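# Move the apple from the plate onto the cutting board

## Task

Pick the apple up off the plate and put it down on the bare wood of the cutting board, far from the knife and from every edge of the board. Then press it steadily onto the board for several seconds, never easing off. It fails at once if the board or the knife gets shifted, or if the apple is pressed so hard that it crushes. It also fails if anything is still in motion at the end, if the result only stays in place because the robot is holding it, or if whatever the robot is touching at the end would sink by more than about a fingernail's width once released.

## Robot and tools

Robot: a single arm with six joints, ending in a five-finger right hand. There is a head camera pair (cam_head_left, cam_head_right, each 672x504) and a fisheye wrist camera (cam_wrist, 504x504). Images come back in that order with every result.

Frames. Results report poses in the scene frame. Its origin is on the table top under the arm base. +z is up, and +y is to the left when you face along +x. Motion commands use a different frame: the axes of the hand point. The hand point sits 0.05 m in front of the palm, where the index pad meets the thumb tip in a pinch. Its +z runs along the straightened fingers, which extend 0.06 to 0.07 m beyond it. Its +y comes out of the palm. Its +x crosses the palm from the thumb toward the little finger. A wrist bracket on the little-finger side sticks out 0.03 m past the point along +y and 0.11 m across the palm, and it can strike objects.

A row is 14 numbers, each in [-1, 1], in this order: dx, dy, dz, rx, ry, rz, little, ring, middle, index, thumb_bend, thumb_turn, force_limit, speed.
- The first six numbers are an offset, not a pose. They are measured in the hand point's own axes, from the hand point pose at the start of the action. For the first action of a call, that is the pose in the most recent result. 1.0 equals 0.6 m of translation or 180 degrees of rotation. rx, ry, rz together form one rotation vector.
- The six hand numbers are absolute targets. For the fingers, -1 is straight and +1 is curled into the palm. For thumb_bend, -1 is straight and +1 is fully bent. For thumb_turn, -1 puts the thumb beside the palm and +1 puts it opposite the fingers. A pinch is roughly index +0.22, thumb_bend +0.75, thumb_turn +0.57.
- force_limit maps linearly from about 0 N at -1 to 10 N at +1, measured at the fingertip (15 N for the two thumb motors). A closing motor stops at this load. It does not limit an opening motor.
- speed maps linearly from nearly still at -1 to full speed at +1. At full speed a finger covers its whole range in 0.6 s. Use -0.9 or slower when you want a gentle grip.

Tools:
- execute_actions(actions): a list of actions. Each action is a table of up to 15 rows, and each row lasts one 1/30 s step. If a table is short, its last row repeats until 15 steps are filled. Every row is an offset from the action's start pose, not from the row before it. An empty list returns the current state and images.
- move(target, speed, stop_force, blocking): takes one 14-number row and drives the hand point along a straight line to it. The offset is measured from the pose in the last result that showed one.
  - speed is in m/s, from 0.002 to 0.5, default 0.25. Rotation is capped at twice that value in rad/s.
  - stop_force (9 to 40 N, optional) ends the path once the wrist sensor reads that much extra push against the motion for two steps in a row. The arm then backs up two steps and holds. Use it only when moving very slowly. Leave it out when moving away from a surface you are pressing on. Do not count on it during moves that rotate the hand.
  - blocking=false returns after 0.5 s while the arm keeps going. It cannot be combined with stop_force.
  - The result's move: line gives the ending: done, off_target, moving, held, fault, or contact. It also lists limits (paced means the command was clipped; held means some steps were blocked) and the distance left to the target.
- wait(seconds): runs the scene for 0 to 10 s while holding the last command. It returns early if a move finishes.
- stop(): brakes a running move.
- zoom_image(camera, region [x0,y0,x1,y1]): returns a closer view of a pixel box, at most 504x504.
- show_instructions(): shows the reference images.
- finished_scene(scene): pass the number of the current scene to end it. This cannot be undone.

Motion rules. Each step, the command is clipped to within 100 mm and 16 degrees of the measured pose, so a far target can take several actions. Motion trails the command by about 0.17 s. The arm is stiff: a target even slightly past a firm contact can trip a fault. A torque at a joint limit (136 N m for the first three joints, 25.4 N m for the wrists) or an external force of 150 N stops the arm for 10 s. A held object's weight adds to the load. A 'pose unreachable' line means the clearance check changed or blocked the command. Long holds heat the motors: a warning appears at 70 °C and the brakes lock at 85 °C.

Reading results. The state gives the position in metres, a wxyz quaternion, velocities, joint torques, and wrist force and torque in the hand's axes. The wrist sensor has an offset of up to about 4 N, noise, and saturates near 50 N. hand_measured, hand_stopped_by (moving, target, force, stalled, fault) and hand_load_n list the six motors in row order. If the grip loads drop to about 0, the object has slipped out.

Gripping. Turn the thumb fully forward before reaching the object. A wrap grasp holds objects 0.035 to 0.08 m across, with the object sitting on the wrist side of the hand point. Repeating the same numbers keeps the grip. To tighten, raise force_limit and send a target further closed than hand_measured.

Things to avoid: dropping the apple, hitting or shoving the board or knife, pressing hard enough to crush the apple, fast contacts, and anything leaving the table. Press down slowly, with a small stop_force.

Each tool is called after "Call:" by a JSON object that holds its "method" and its "body".

Reference images:

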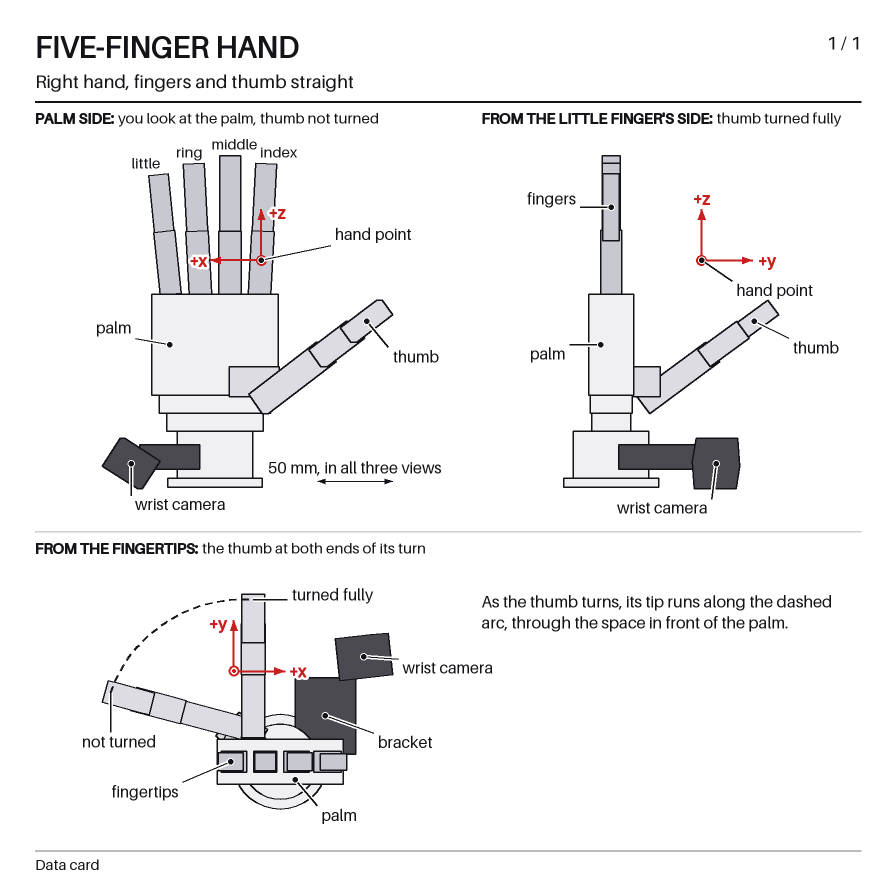

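## Session

Call:
{"method": "execute_actions", "body": {"actions": []}}

Scene clock: 0.00 s.
end_effector_position=(+0.4885, -0.0206, +0.1527) hand_measured=(-1.000, -1.000, -1.000, -1.000, -1.000, -1.000) hand_load_n=(+0.0, +0.0, +0.0, +0.0, +0.0, +0.0) hand_stopped_by=(target, target, target, target, target, target) hand_force_limit=0.00 hand_speed=-0.80 end_effector_quat_wxyz=(+0.380, +0.318, +0.779, -0.385) end_effector_velocity=(-0.000, -0.000, +0.000) end_effector_angular_velocity=(-0.000, +0.000, -0.001)
Joint positions: [ 0.084 -0.655  1.944 -0.213  2.461 -0.831]
Joint velocities: [-0.     0.     0.001 -0.     0.     0.001]
Joint torques (N m, as the arm reports them, + toward a larger angle): no reading
Wrist force (N, on the end effector, along its own x y z axes, offset not removed): no reading
Wrist torque (N m, same axes, about the end effector's origin, offset not removed): no reading
Hand target: +0.489, -0.021, +0.153; +0.380, +0.318, +0.779, -0.385

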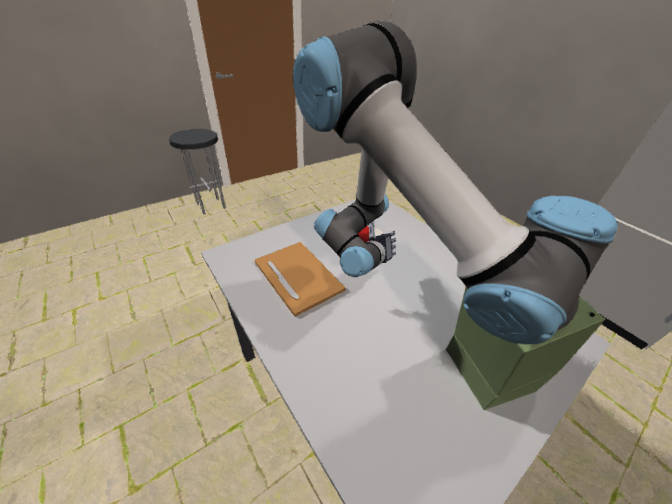

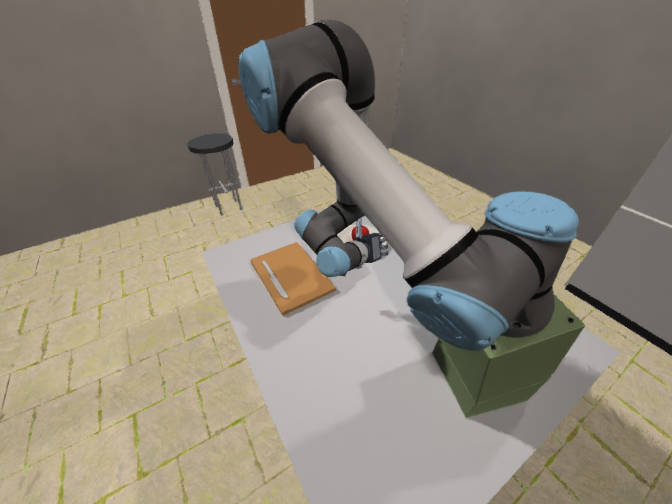

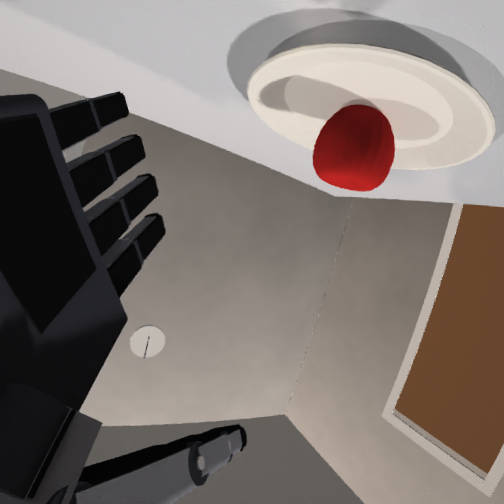

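Call:
{"method": "zoom_image", "body": {"camera": "cam_head_right", "region": [200, 180, 440, 340]}}

Call:
{"method": "zoom_image", "body": {"camera": "cam_head_left", "region": [200, 180, 440, 340]}}

Region (200, 180, 440, 340) of cam_head_right's 672x504 image, scaled by 2.100, with more detail than that image has.

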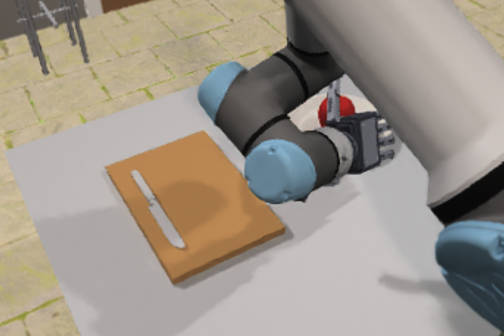

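Region (200, 180, 440, 340) of cam_head_left's 672x504 image, scaled by 2.100, with more detail than that image has.

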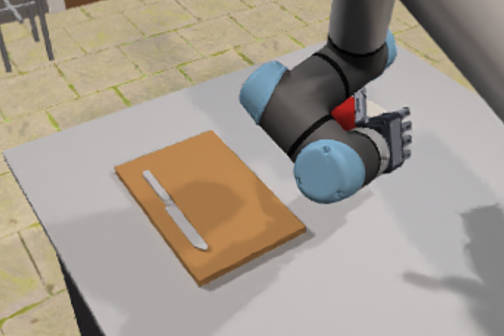

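Call:
{"method": "move", "body": {"target": [-0.14,-0.06,-0.069,0,0,-0.372,-1,-1,-1,-1,-1,1,0,0.5], "speed": 0.4}}

Scene clock: 6.60 s.
end_effector_position=(+0.4887, -0.0208, +0.2529) hand_measured=(-1.000, -1.000, -1.000, -1.000, -1.000, +1.000) hand_load_n=(+0.0, +0.0, +0.0, +0.0, +0.0, +0.0) hand_stopped_by=(target, target, target, target, target, target) hand_force_limit=0.00 hand_speed=0.50 end_effector_quat_wxyz=(+0.105, -0.164, +0.825, -0.531) end_effector_velocity=(-0.000, -0.000, +0.001) end_effector_angular_velocity=(-0.004, +0.011, +0.008)
Joint positions: [-0.041 -1.028  1.961  0.019  2.395 -2.161]
Joint velocities: [-0.002 -0.004  0.002 -0.002 -0.003 -0.018]
Joint torques (N m, as the arm reports them, + toward a larger angle): [-13.38 -37.22   2.04   0.03  -0.29  -0.88]
Wrist force (N, on the end effector, along its own x y z axes, offset not removed): [1.2 1.5 4.2]
Wrist torque (N m, same axes, about the end effector's origin, offset not removed): [0.08 -0.26 -0.02]
Hand target: +0.489, -0.021, +0.253; +0.105, -0.165, +0.825, -0.531
Off the commanded pose: 0.000 m, 0 deg.
move: done

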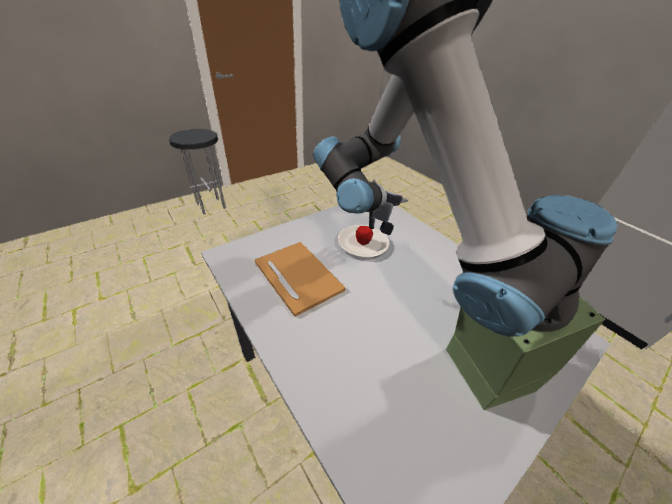

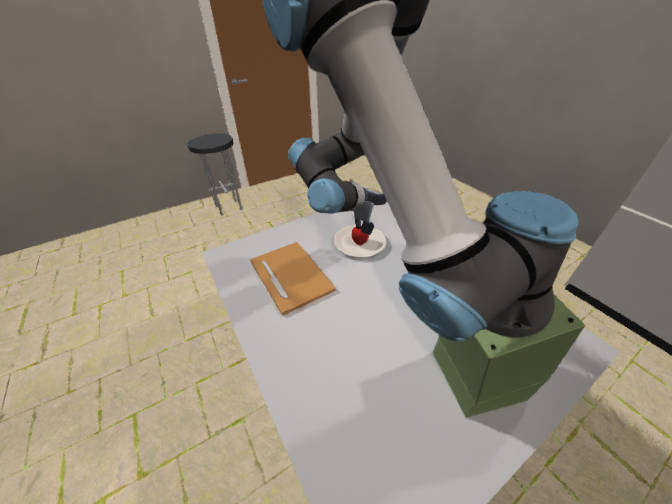

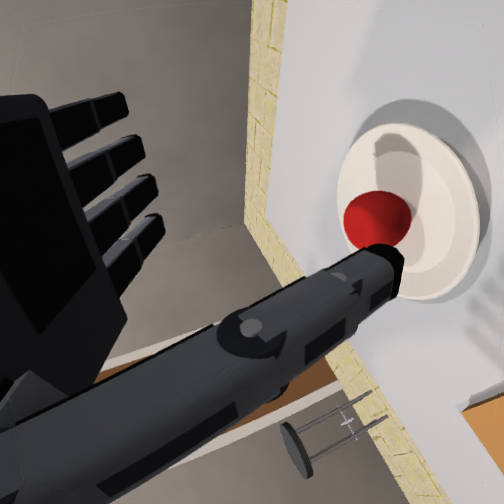

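Call:
{"method": "move", "body": {"target": [-0.167,0.0875,0.221,-0.113,0,0,-1,-1,-1,-1,-1,1,0,0.5], "speed": 0.4}}

Scene clock: 13.40 s.
end_effector_position=(+0.6189, -0.0739, +0.1505) hand_measured=(-1.000, -1.000, -1.000, -1.000, -1.000, +1.000) hand_load_n=(+0.0, +0.0, +0.0, +0.0, +0.0, +0.0) hand_stopped_by=(target, target, target, target, target, target) hand_force_limit=0.00 hand_speed=0.50 end_effector_quat_wxyz=(+0.075, -0.180, +0.905, -0.377) end_effector_velocity=(+0.002, -0.001, -0.001) end_effector_angular_velocity=(+0.003, +0.004, -0.002)
Joint positions: [-0.238 -0.676  1.477  0.283  2.001 -2.22 ]
Joint velocities: [-0.001  0.007 -0.013  0.01  -0.002  0.001]
Joint torques (N m, as the arm reports them, + toward a larger angle): [-19.38 -33.13 -26.3    3.04  -0.34   1.45]
Wrist force (N, on the end effector, along its own x y z axes, offset not removed): [-1.5 -0.6 2.4]
Wrist torque (N m, same axes, about the end effector's origin, offset not removed): [-0.16 0.20 -0.27]
Hand target: +0.619, -0.074, +0.150; +0.075, -0.180, +0.906, -0.377
Off the commanded pose: 0.000 m, 0 deg.
move: done

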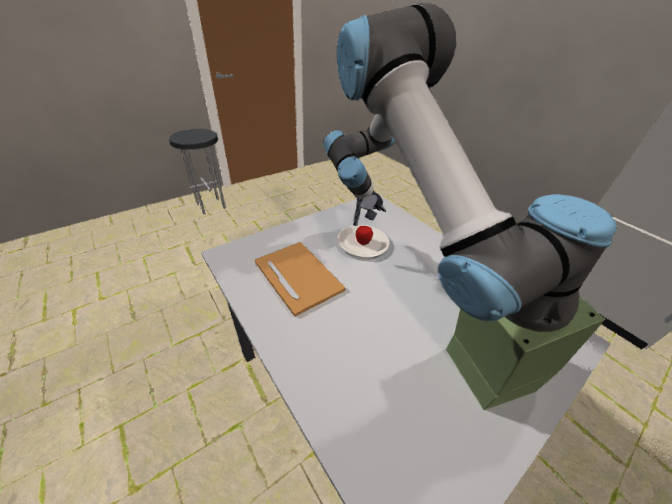

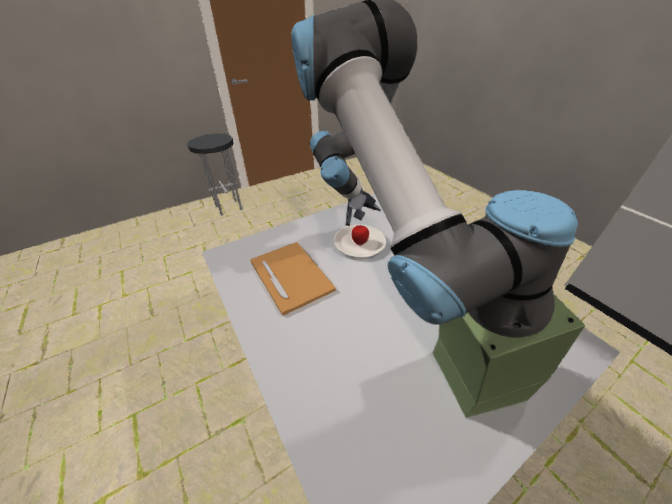

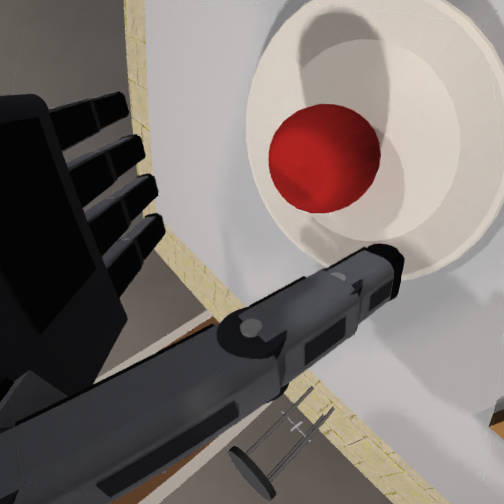

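Call:
{"method": "move", "body": {"target": [0,0.054,0.087,0,0,0,-1,-1,-1,-1,-1,1,0,0.5], "speed": 0.25}}

Scene clock: 15.10 s.
end_effector_position=(+0.6243, -0.0870, +0.0910) hand_measured=(-1.000, -1.000, -1.000, -1.000, -1.000, +1.000) hand_load_n=(+0.0, +0.0, +0.0, +0.0, +0.0, +0.0) hand_stopped_by=(target, target, target, target, target, target) hand_force_limit=0.00 hand_speed=0.50 end_effector_quat_wxyz=(+0.075, -0.180, +0.905, -0.377) end_effector_velocity=(+0.000, -0.001, -0.002) end_effector_angular_velocity=(+0.001, -0.000, -0.000)
Joint positions: [-0.235 -0.553  1.422  0.216  2.002 -2.217]
Joint velocities: [-0.001  0.005 -0.003 -0.001 -0.001  0.   ]
Joint torques (N m, as the arm reports them, + toward a larger angle): [ -1.55 -37.15 -26.1   -0.15   2.28   1.4 ]
Wrist force (N, on the end effector, along its own x y z axes, offset not removed): [-0.8 0.6 0.7]
Wrist torque (N m, same axes, about the end effector's origin, offset not removed): [0.18 0.24 -0.10]
Hand target: +0.624, -0.087, +0.091; +0.075, -0.180, +0.905, -0.377
Off the commanded pose: 0.000 m, 0 deg.
move: done

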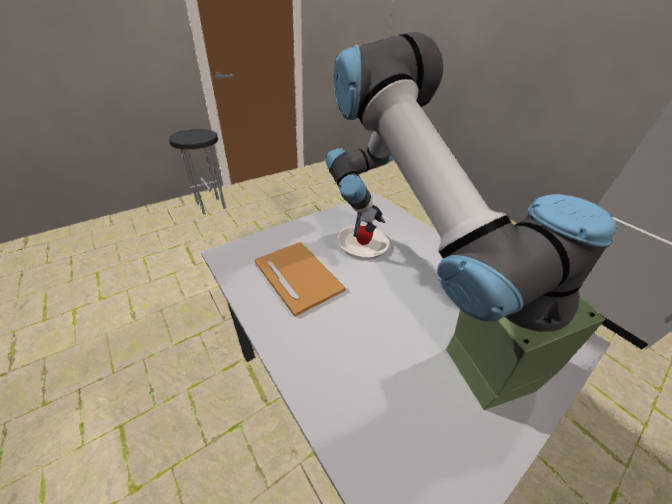

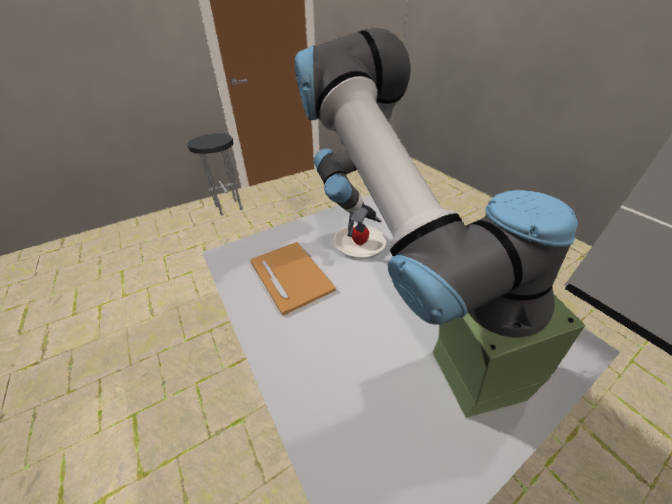

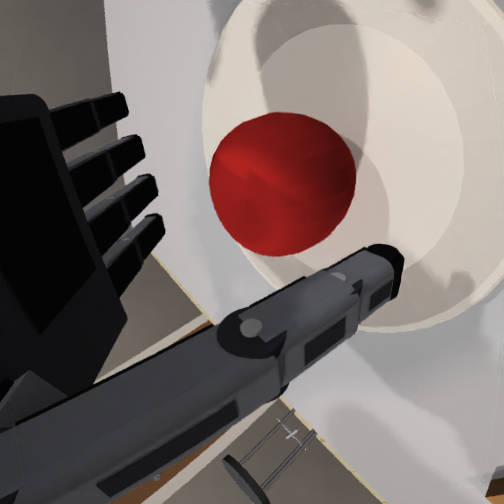

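Call:
{"method": "move", "body": {"target": [0,0.059,0.059,0,0,0,-1,-1,-1,-1,-1,1,0,0.5], "speed": 0.08, "stop_force": 10}}

Scene clock: 16.80 s.
end_effector_position=(+0.6243, -0.0872, +0.0413) hand_measured=(-1.000, -1.000, -1.000, -1.000, -1.000, +1.000) hand_load_n=(+0.0, +0.0, +0.0, +0.0, +0.0, +0.0) hand_stopped_by=(target, target, target, target, target, target) hand_force_limit=0.00 hand_speed=0.50 end_effector_quat_wxyz=(+0.075, -0.180, +0.905, -0.377) end_effector_velocity=(+0.000, -0.000, -0.003) end_effector_angular_velocity=(+0.001, +0.000, -0.001)
Joint positions: [-0.215 -0.454  1.374  0.174  2.012 -2.198]
Joint velocities: [ 0.001  0.007 -0.004 -0.001  0.     0.002]
Joint torques (N m, as the arm reports them, + toward a larger angle): [  0.   -38.17 -23.25   0.01   2.4    1.59]
Wrist force (N, on the end effector, along its own x y z axes, offset not removed): [-2.0 0.0 2.5]
Wrist torque (N m, same axes, about the end effector's origin, offset not removed): [-0.08 0.34 -0.20]
Hand target: +0.624, -0.087, +0.041; +0.075, -0.180, +0.905, -0.377
Off the commanded pose: 0.000 m, 0 deg.
move: done

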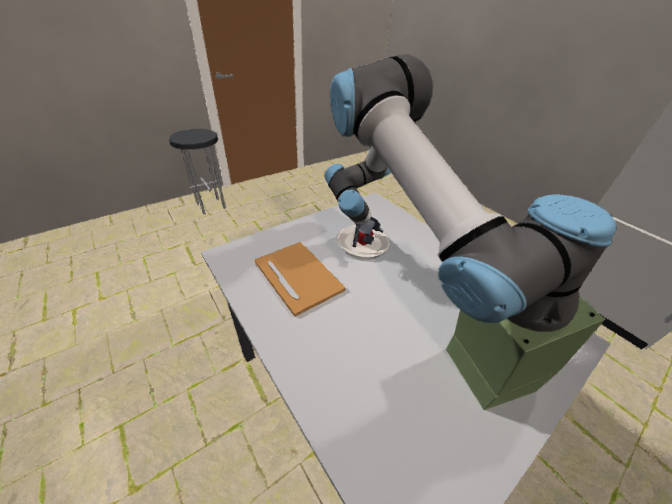

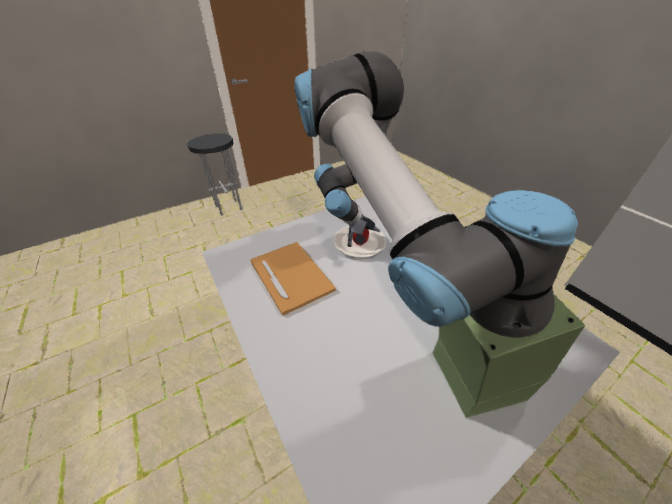

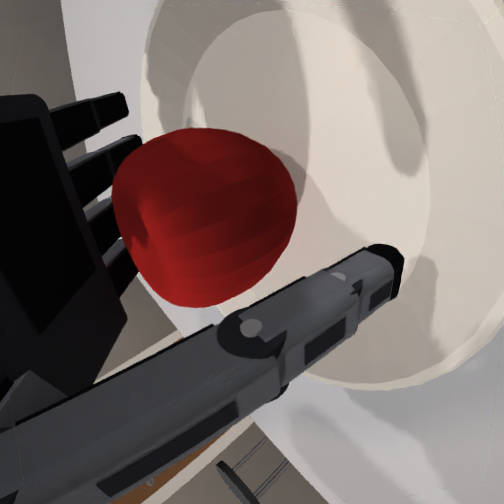

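Call:
{"method": "move", "body": {"target": [0,0,0.014,0,0,0,-1,-1,-1,-1,-1,1,0,0.5], "speed": 0.04, "stop_force": 10}}

Call:
{"method": "execute_actions", "body": {"actions": [[[0,0,0,0,0,0,1,1,1,1,1,1,0.2,-0.5]],[[0,0,0,0,0,0,1,1,1,1,1,1,0.2,-0.5]],[[0,0,0,0,0,0,1,1,1,1,1,1,0.2,-0.5]],[[0,0,0,0,0,0,1,1,1,1,1,1,0.2,-0.5]]]}}

Scene clock: 18.03 s.
end_effector_position=(+0.6256, -0.0898, +0.0386) hand_measured=(-1.000, -1.000, -1.000, -1.000, -1.000, +1.000) hand_load_n=(+0.0, +0.0, +0.5, +0.0, +0.0, +0.0) hand_stopped_by=(target, target, target, target, target, target) hand_force_limit=0.00 hand_speed=0.50 end_effector_quat_wxyz=(+0.075, -0.180, +0.905, -0.377) end_effector_velocity=(-0.004, +0.005, +0.003) end_effector_angular_velocity=(+0.002, +0.003, -0.001)
Joint positions: [-0.218 -0.447  1.367  0.172  2.01  -2.201]
Joint velocities: [ 0.006 -0.012  0.014  0.004  0.001  0.007]
Joint torques (N m, as the arm reports them, + toward a larger angle): [  5.37 -36.28   9.43   4.47  -2.86   1.1 ]
Wrist force (N, on the end effector, along its own x y z axes, offset not removed): [0.3 -22.3 -11.8]
Wrist torque (N m, same axes, about the end effector's origin, offset not removed): [1.21 0.38 -0.52]
Hand target: +0.625, -0.089, +0.039; +0.075, -0.180, +0.905, -0.377
Off the commanded pose: 0.005 m, 0 deg.
move: contact

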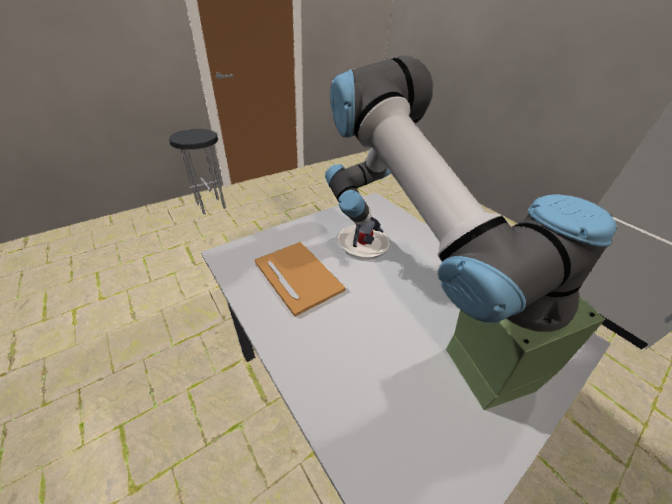

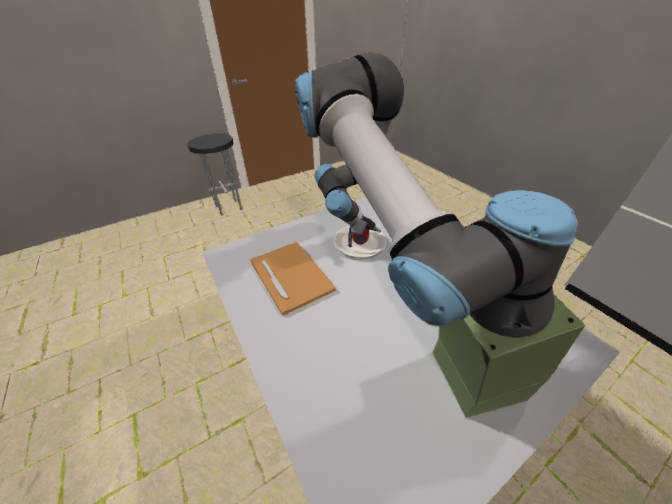

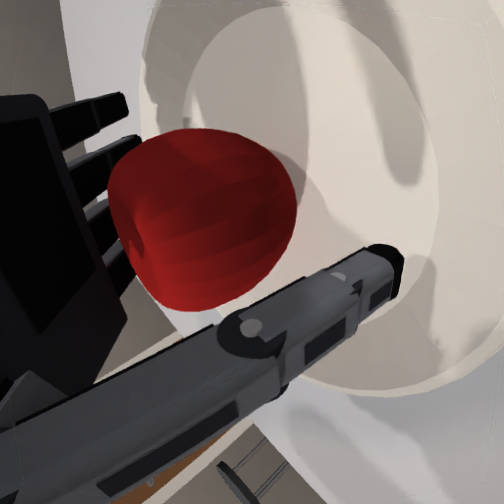

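Scene clock: 20.03 s.
end_effector_position=(+0.6255, -0.0897, +0.0385) hand_measured=(+0.580, -0.118, -0.920, -0.698, -0.420, +1.000) hand_load_n=(+0.0, +10.0, +0.0, +0.0, +9.5, +5.5) hand_stopped_by=(moving, force, force, force, force, target) hand_force_limit=0.20 hand_speed=-0.50 end_effector_quat_wxyz=(+0.075, -0.180, +0.905, -0.377) end_effector_velocity=(+0.000, +0.001, -0.000) end_effector_angular_velocity=(+0.001, +0.000, +0.001)
Joint positions: [-0.218 -0.447  1.367  0.172  2.01  -2.201]
Joint velocities: [ 0.001 -0.    -0.     0.001 -0.001  0.001]
Joint torques (N m, as the arm reports them, + toward a larger angle): [ -9.   -48.35  -8.71   1.65   0.     1.3 ]
Wrist force (N, on the end effector, along its own x y z axes, offset not removed): [-1.4 -1.7 2.9]
Wrist torque (N m, same axes, about the end effector's origin, offset not removed): [-0.27 0.32 -0.27]
Hand target: +0.626, -0.090, +0.039; +0.075, -0.180, +0.905, -0.377
Off the commanded pose: 0.000 m, 0 deg.

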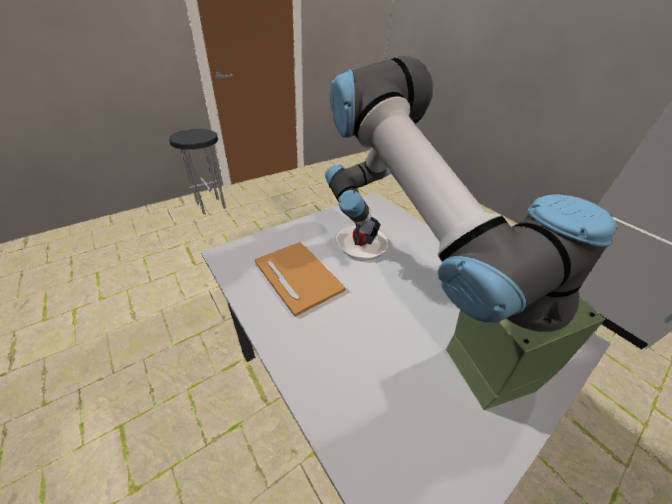

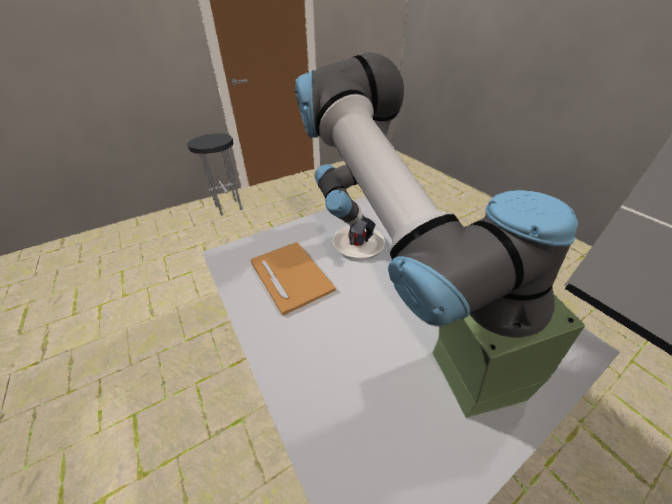

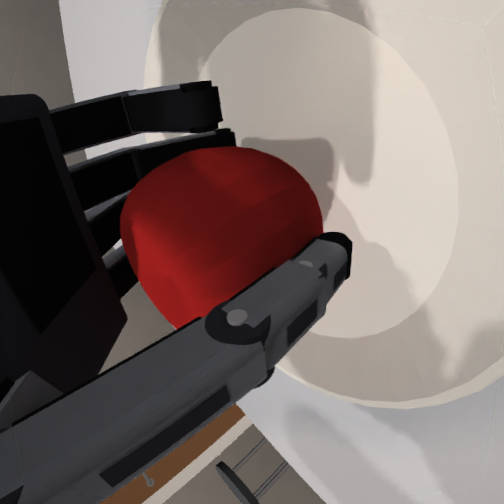

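Call:
{"method": "execute_actions", "body": {"actions": [[[0,0,0,0,0,0,1,1,0.97,0.97,1,1,0.2,-0.5]],[[0,0,0,0,0,0,1,1,0.97,0.97,1,1,0.2,-0.5]],[[0,0,0,0,0,0,1,1,0.97,0.97,1,1,0.2,-0.5]]]}}

Scene clock: 21.83 s.
end_effector_position=(+0.6255, -0.0897, +0.0385) hand_measured=(+1.000, -0.118, -0.288, -0.286, -0.424, +1.000) hand_load_n=(+0.0, +4.0, +9.5, +2.5, +17.5, +4.0) hand_stopped_by=(target, force, force, force, force, target) hand_force_limit=0.20 hand_speed=-0.50 end_effector_quat_wxyz=(+0.075, -0.180, +0.905, -0.377) end_effector_velocity=(+0.000, -0.000, +0.000) end_effector_angular_velocity=(-0.000, +0.000, +0.001)
Joint positions: [-0.218 -0.447  1.367  0.172  2.01  -2.201]
Joint velocities: [-0.    -0.    -0.     0.    -0.    -0.001]
Joint torques (N m, as the arm reports them, + toward a larger angle): [ -8.47 -47.41  -8.95   1.77  -0.22   1.37]
Wrist force (N, on the end effector, along its own x y z axes, offset not removed): [0.5 0.0 2.4]
Wrist torque (N m, same axes, about the end effector's origin, offset not removed): [-0.04 -0.05 -0.10]
Hand target: +0.626, -0.090, +0.039; +0.075, -0.180, +0.905, -0.377
Off the commanded pose: 0.000 m, 0 deg.

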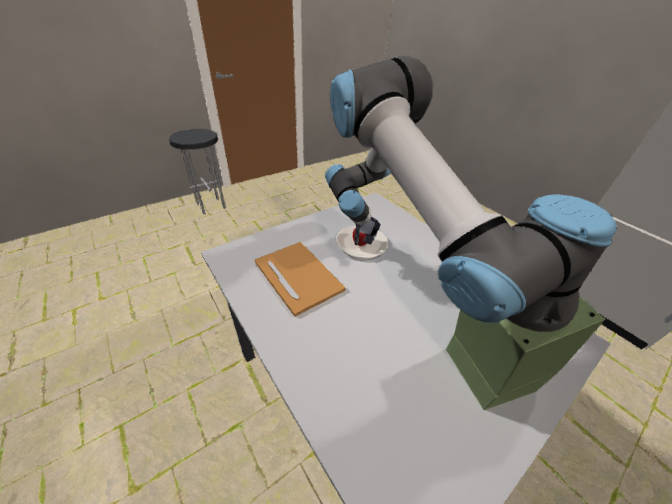

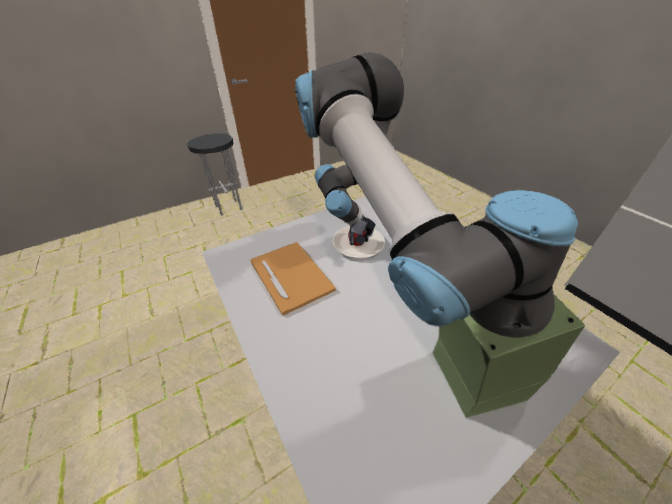

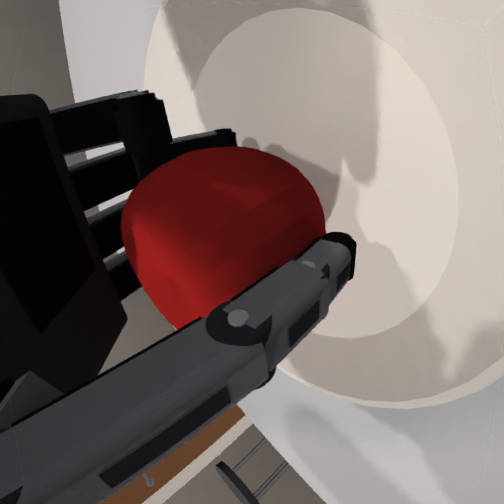

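Call:
{"method": "move", "body": {"target": [0,-0.13,-0.13,0,0,0,1,1,0.97,0.97,1,1,0.2,-0.5], "speed": 0.2}}

Call:
{"method": "move", "body": {"target": [-0.122,0.347,-0.347,0,0,0,1,1,0.97,0.97,1,1,0.2,-0.5], "speed": 0.3}}

Scene clock: 24.43 s.
end_effector_position=(+0.6253, -0.0893, +0.1485) hand_measured=(+1.000, -0.118, -0.288, -0.286, -0.424, +1.000) hand_load_n=(+0.0, +4.0, +9.5, +2.5, +17.5, +4.0) hand_stopped_by=(target, force, force, force, force, target) hand_force_limit=0.20 hand_speed=-0.50 end_effector_quat_wxyz=(+0.075, -0.180, +0.905, -0.377) end_effector_velocity=(-0.001, -0.000, +0.002) end_effector_angular_velocity=(-0.001, +0.002, +0.000)
Joint positions: [-0.263 -0.66   1.455  0.278  1.989 -2.244]
Joint velocities: [-0.001 -0.005  0.002  0.003 -0.    -0.002]
Joint torques (N m, as the arm reports them, + toward a larger angle): [-21.86 -50.17   0.14   3.19  -0.53  -1.1 ]
Wrist force (N, on the end effector, along its own x y z axes, offset not removed): [-1.6 -0.4 3.2]
Wrist torque (N m, same axes, about the end effector's origin, offset not removed): [-0.21 0.21 -0.19]
Hand target: +0.625, -0.089, +0.149; +0.075, -0.180, +0.905, -0.377
Off the commanded pose: 0.000 m, 0 deg.
move: done

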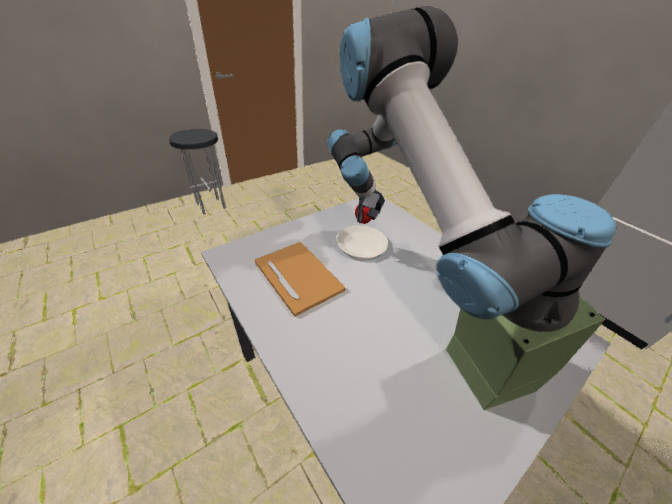

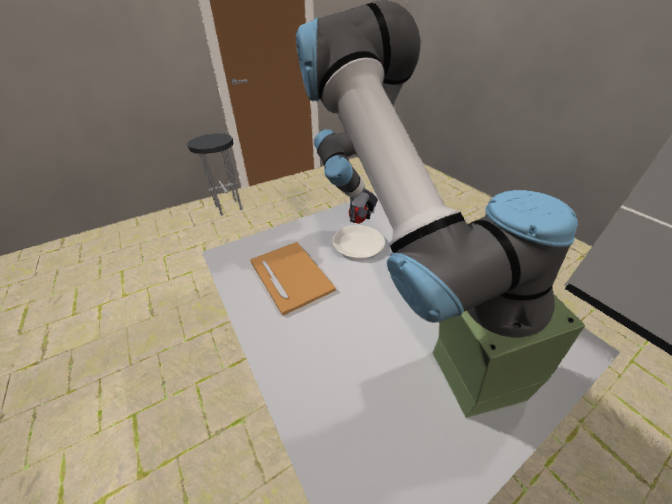

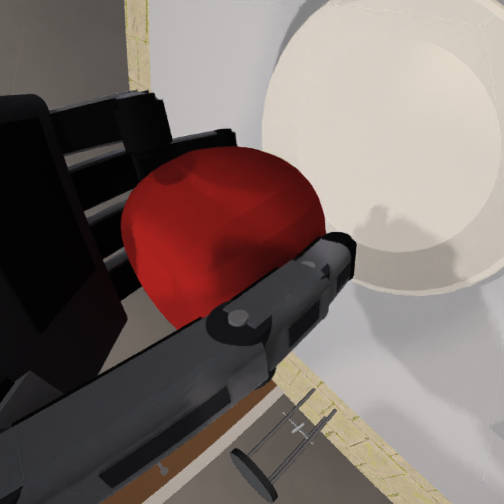

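Scene clock: 26.13 s.
end_effector_position=(+0.5805, +0.2103, +0.1472) hand_measured=(+1.000, -0.118, -0.288, -0.286, -0.424, +1.000) hand_load_n=(+0.0, +4.0, +9.5, +2.5, +17.5, +4.0) hand_stopped_by=(target, force, force, force, force, target) hand_force_limit=0.20 hand_speed=-0.50 end_effector_quat_wxyz=(+0.075, -0.180, +0.906, -0.377) end_effector_velocity=(+0.000, +0.003, -0.001) end_effector_angular_velocity=(-0.003, +0.003, -0.003)
Joint positions: [ 0.288 -0.618  1.263  0.73   2.182 -1.647]
Joint velocities: [ 0.006  0.008 -0.014  0.016  0.003  0.01 ]
Joint torques (N m, as the arm reports them, + toward a larger angle): [  2.44 -39.04 -27.37   4.27   2.5    1.35]
Wrist force (N, on the end effector, along its own x y z axes, offset not removed): [-1.9 2.7 3.0]
Wrist torque (N m, same axes, about the end effector's origin, offset not removed): [0.23 0.28 -0.18]
Hand target: +0.580, +0.211, +0.147; +0.075, -0.180, +0.906, -0.377
Off the commanded pose: 0.001 m, 0 deg.
move: done

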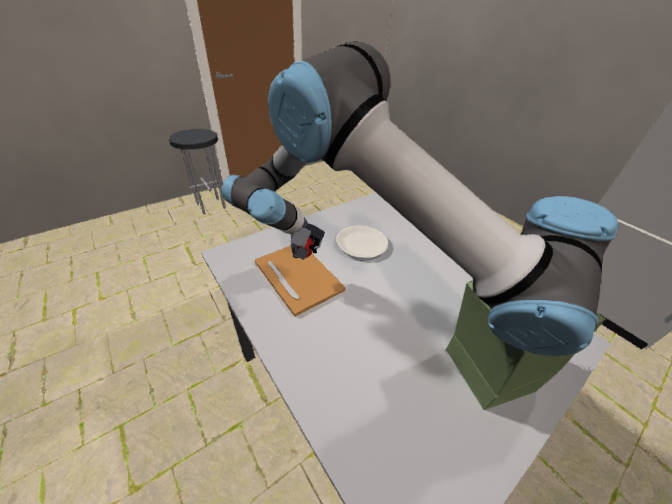

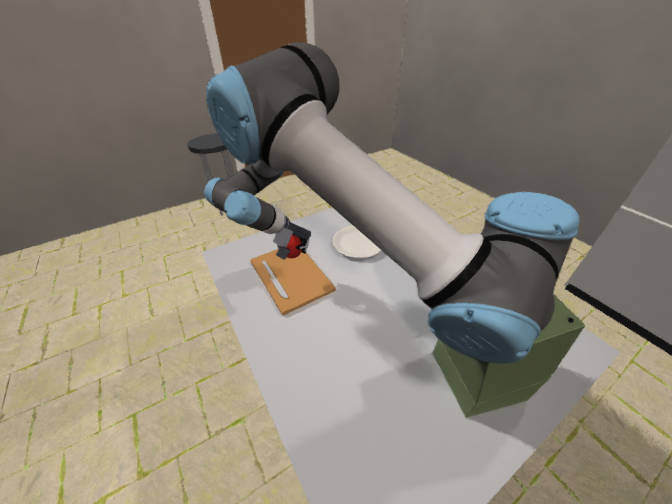

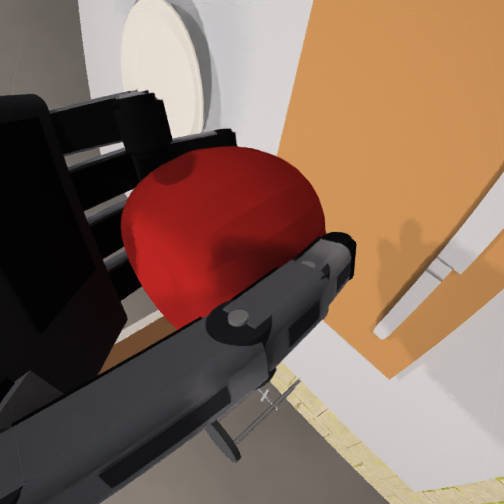

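Call:
{"method": "move", "body": {"target": [0,0.082,0.082,0,0,0,1,1,0.97,0.97,1,1,0.2,-0.5], "speed": 0.2}}

Call:
{"method": "move", "body": {"target": [0,0.06,0.06,0,0,0,1,1,0.97,0.97,1,1,0.2,-0.5], "speed": 0.015, "stop_force": 12}}

Scene clock: 28.70 s.
end_effector_position=(+0.5806, +0.2101, +0.0779) hand_measured=(+1.000, -0.118, -0.288, -0.286, -0.424, +1.000) hand_load_n=(+0.0, +4.0, +9.5, +2.5, +17.5, +4.0) hand_stopped_by=(target, force, force, force, force, target) hand_force_limit=0.20 hand_speed=-0.50 end_effector_quat_wxyz=(+0.075, -0.180, +0.906, -0.377) end_effector_velocity=(-0.000, +0.001, -0.003) end_effector_angular_velocity=(+0.002, +0.002, +0.000)
Joint positions: [ 0.309 -0.485  1.199  0.676  2.186 -1.622]
Joint velocities: [ 0.002  0.006 -0.005  0.001 -0.002  0.001]
Joint torques (N m, as the arm reports them, + toward a larger angle): [  2.6  -43.53 -25.02   0.76   2.93   1.51]
Wrist force (N, on the end effector, along its own x y z axes, offset not removed): [0.4 2.7 4.2]
Wrist torque (N m, same axes, about the end effector's origin, offset not removed): [0.16 -0.09 0.04]
Hand target: +0.581, +0.210, +0.078; +0.075, -0.180, +0.906, -0.377
Off the commanded pose: 0.000 m, 0 deg.
move: done

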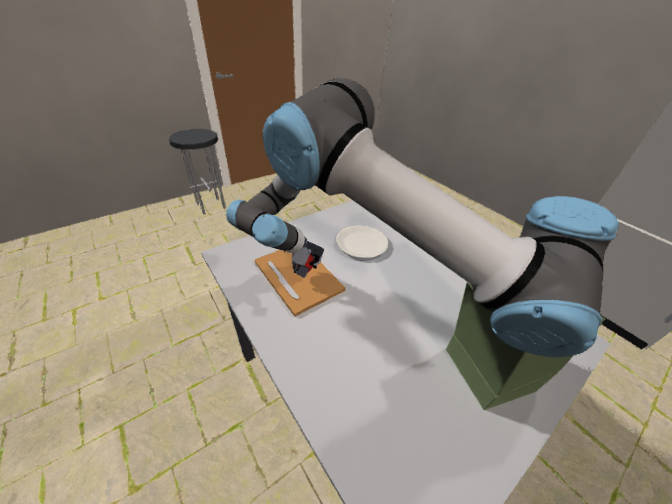

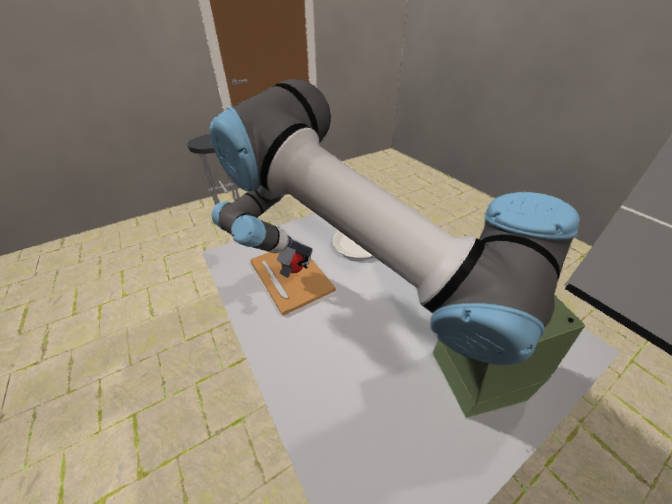

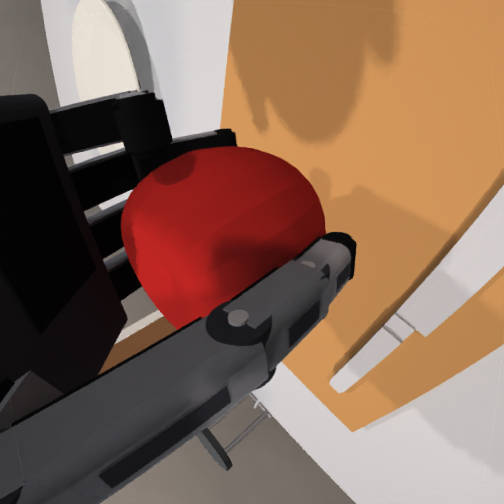

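Scene clock: 31.33 s.
end_effector_position=(+0.5809, +0.2101, +0.0446) hand_measured=(+1.000, -0.118, -0.288, -0.286, -0.424, +1.000) hand_load_n=(+0.0, +4.5, +10.0, +2.0, +15.5, +1.0) hand_stopped_by=(target, force, force, force, force, target) hand_force_limit=0.20 hand_speed=-0.50 end_effector_quat_wxyz=(+0.075, -0.180, +0.906, -0.377) end_effector_velocity=(-0.001, +0.002, +0.004) end_effector_angular_velocity=(+0.006, +0.003, +0.001)
Joint positions: [ 0.318 -0.417  1.155  0.658  2.188 -1.611]
Joint velocities: [-0.001 -0.011  0.009  0.001 -0.007 -0.003]
Joint torques (N m, as the arm reports them, + toward a larger angle): [-14.47 -52.94   2.51   1.99  -1.88  -1.23]
Wrist force (N, on the end effector, along its own x y z axes, offset not removed): [4.0 -10.7 -4.5]
Wrist torque (N m, same axes, about the end effector's origin, offset not removed): [0.02 0.12 -0.32]
Hand target: +0.581, +0.210, +0.045; +0.075, -0.180, +0.906, -0.377
Off the commanded pose: 0.018 m, 0 deg.
move: contact

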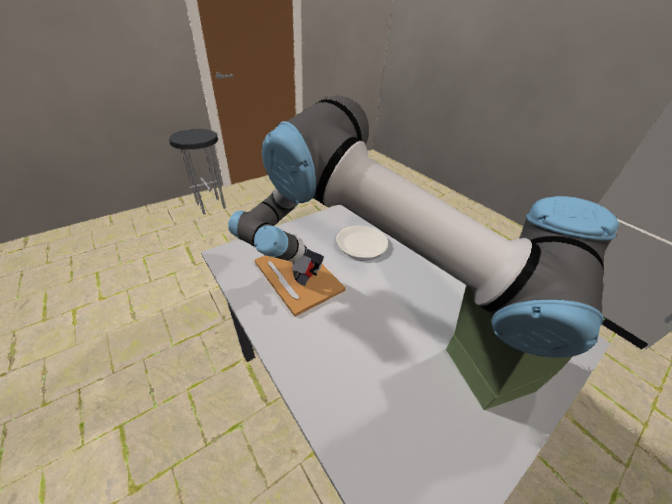

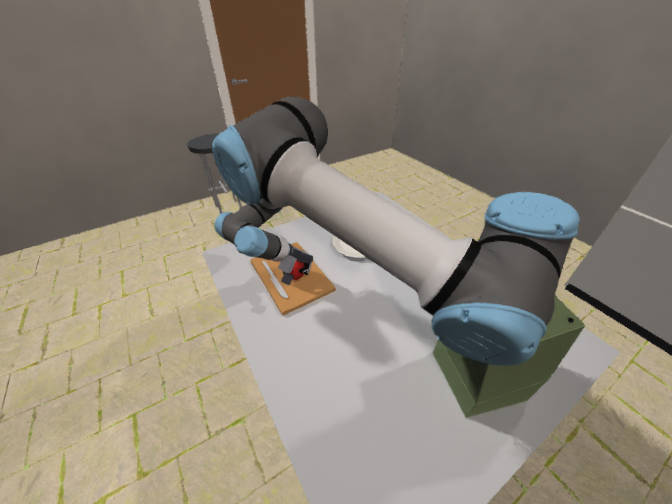

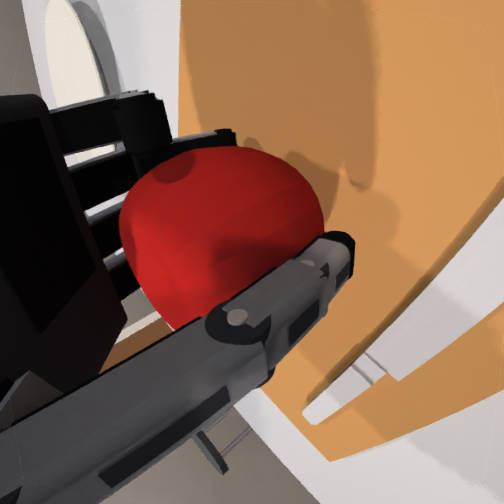

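Call:
{"method": "wait", "body": {"seconds": 1}}

Scene clock: 32.60 s.
end_effector_position=(+0.5807, +0.2099, +0.0453) hand_measured=(+1.000, -0.116, -0.288, -0.286, -0.424, +1.000) hand_load_n=(+0.0, +3.5, +9.5, +2.0, +16.5, +3.0) hand_stopped_by=(target, force, force, force, force, target) hand_force_limit=0.20 hand_speed=-0.50 end_effector_quat_wxyz=(+0.075, -0.180, +0.906, -0.377) end_effector_velocity=(+0.001, +0.001, +0.001) end_effector_angular_velocity=(+0.001, -0.002, +0.001)
Joint positions: [ 0.318 -0.418  1.156  0.659  2.187 -1.611]
Joint velocities: [ 0.    -0.001 -0.001 -0.     0.    -0.001]
Joint torques (N m, as the arm reports them, + toward a larger angle): [-16.49 -54.56   0.79   4.     2.68  -0.75]
Wrist force (N, on the end effector, along its own x y z axes, offset not removed): [-0.4 0.2 4.7]
Wrist torque (N m, same axes, about the end effector's origin, offset not removed): [-0.19 -0.02 -0.15]
Hand target: +0.581, +0.210, +0.045; +0.075, -0.180, +0.906, -0.377
Off the commanded pose: 0.018 m, 0 deg.
wait: 1.00 s; at rest from the start

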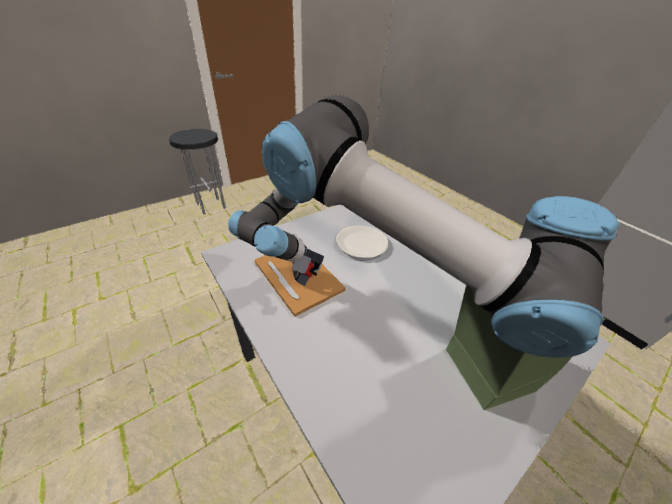

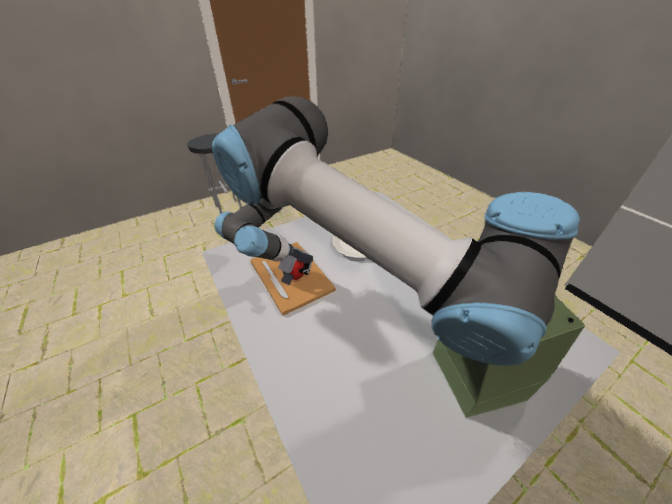

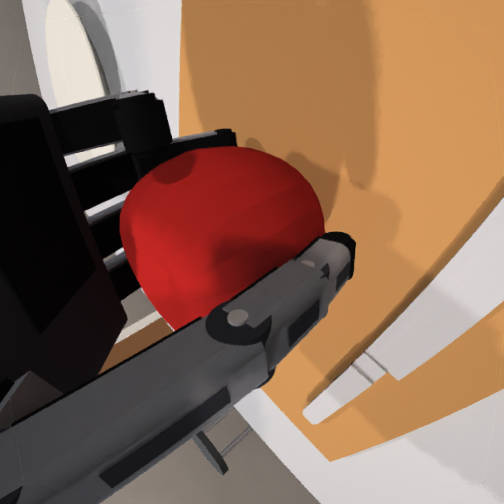

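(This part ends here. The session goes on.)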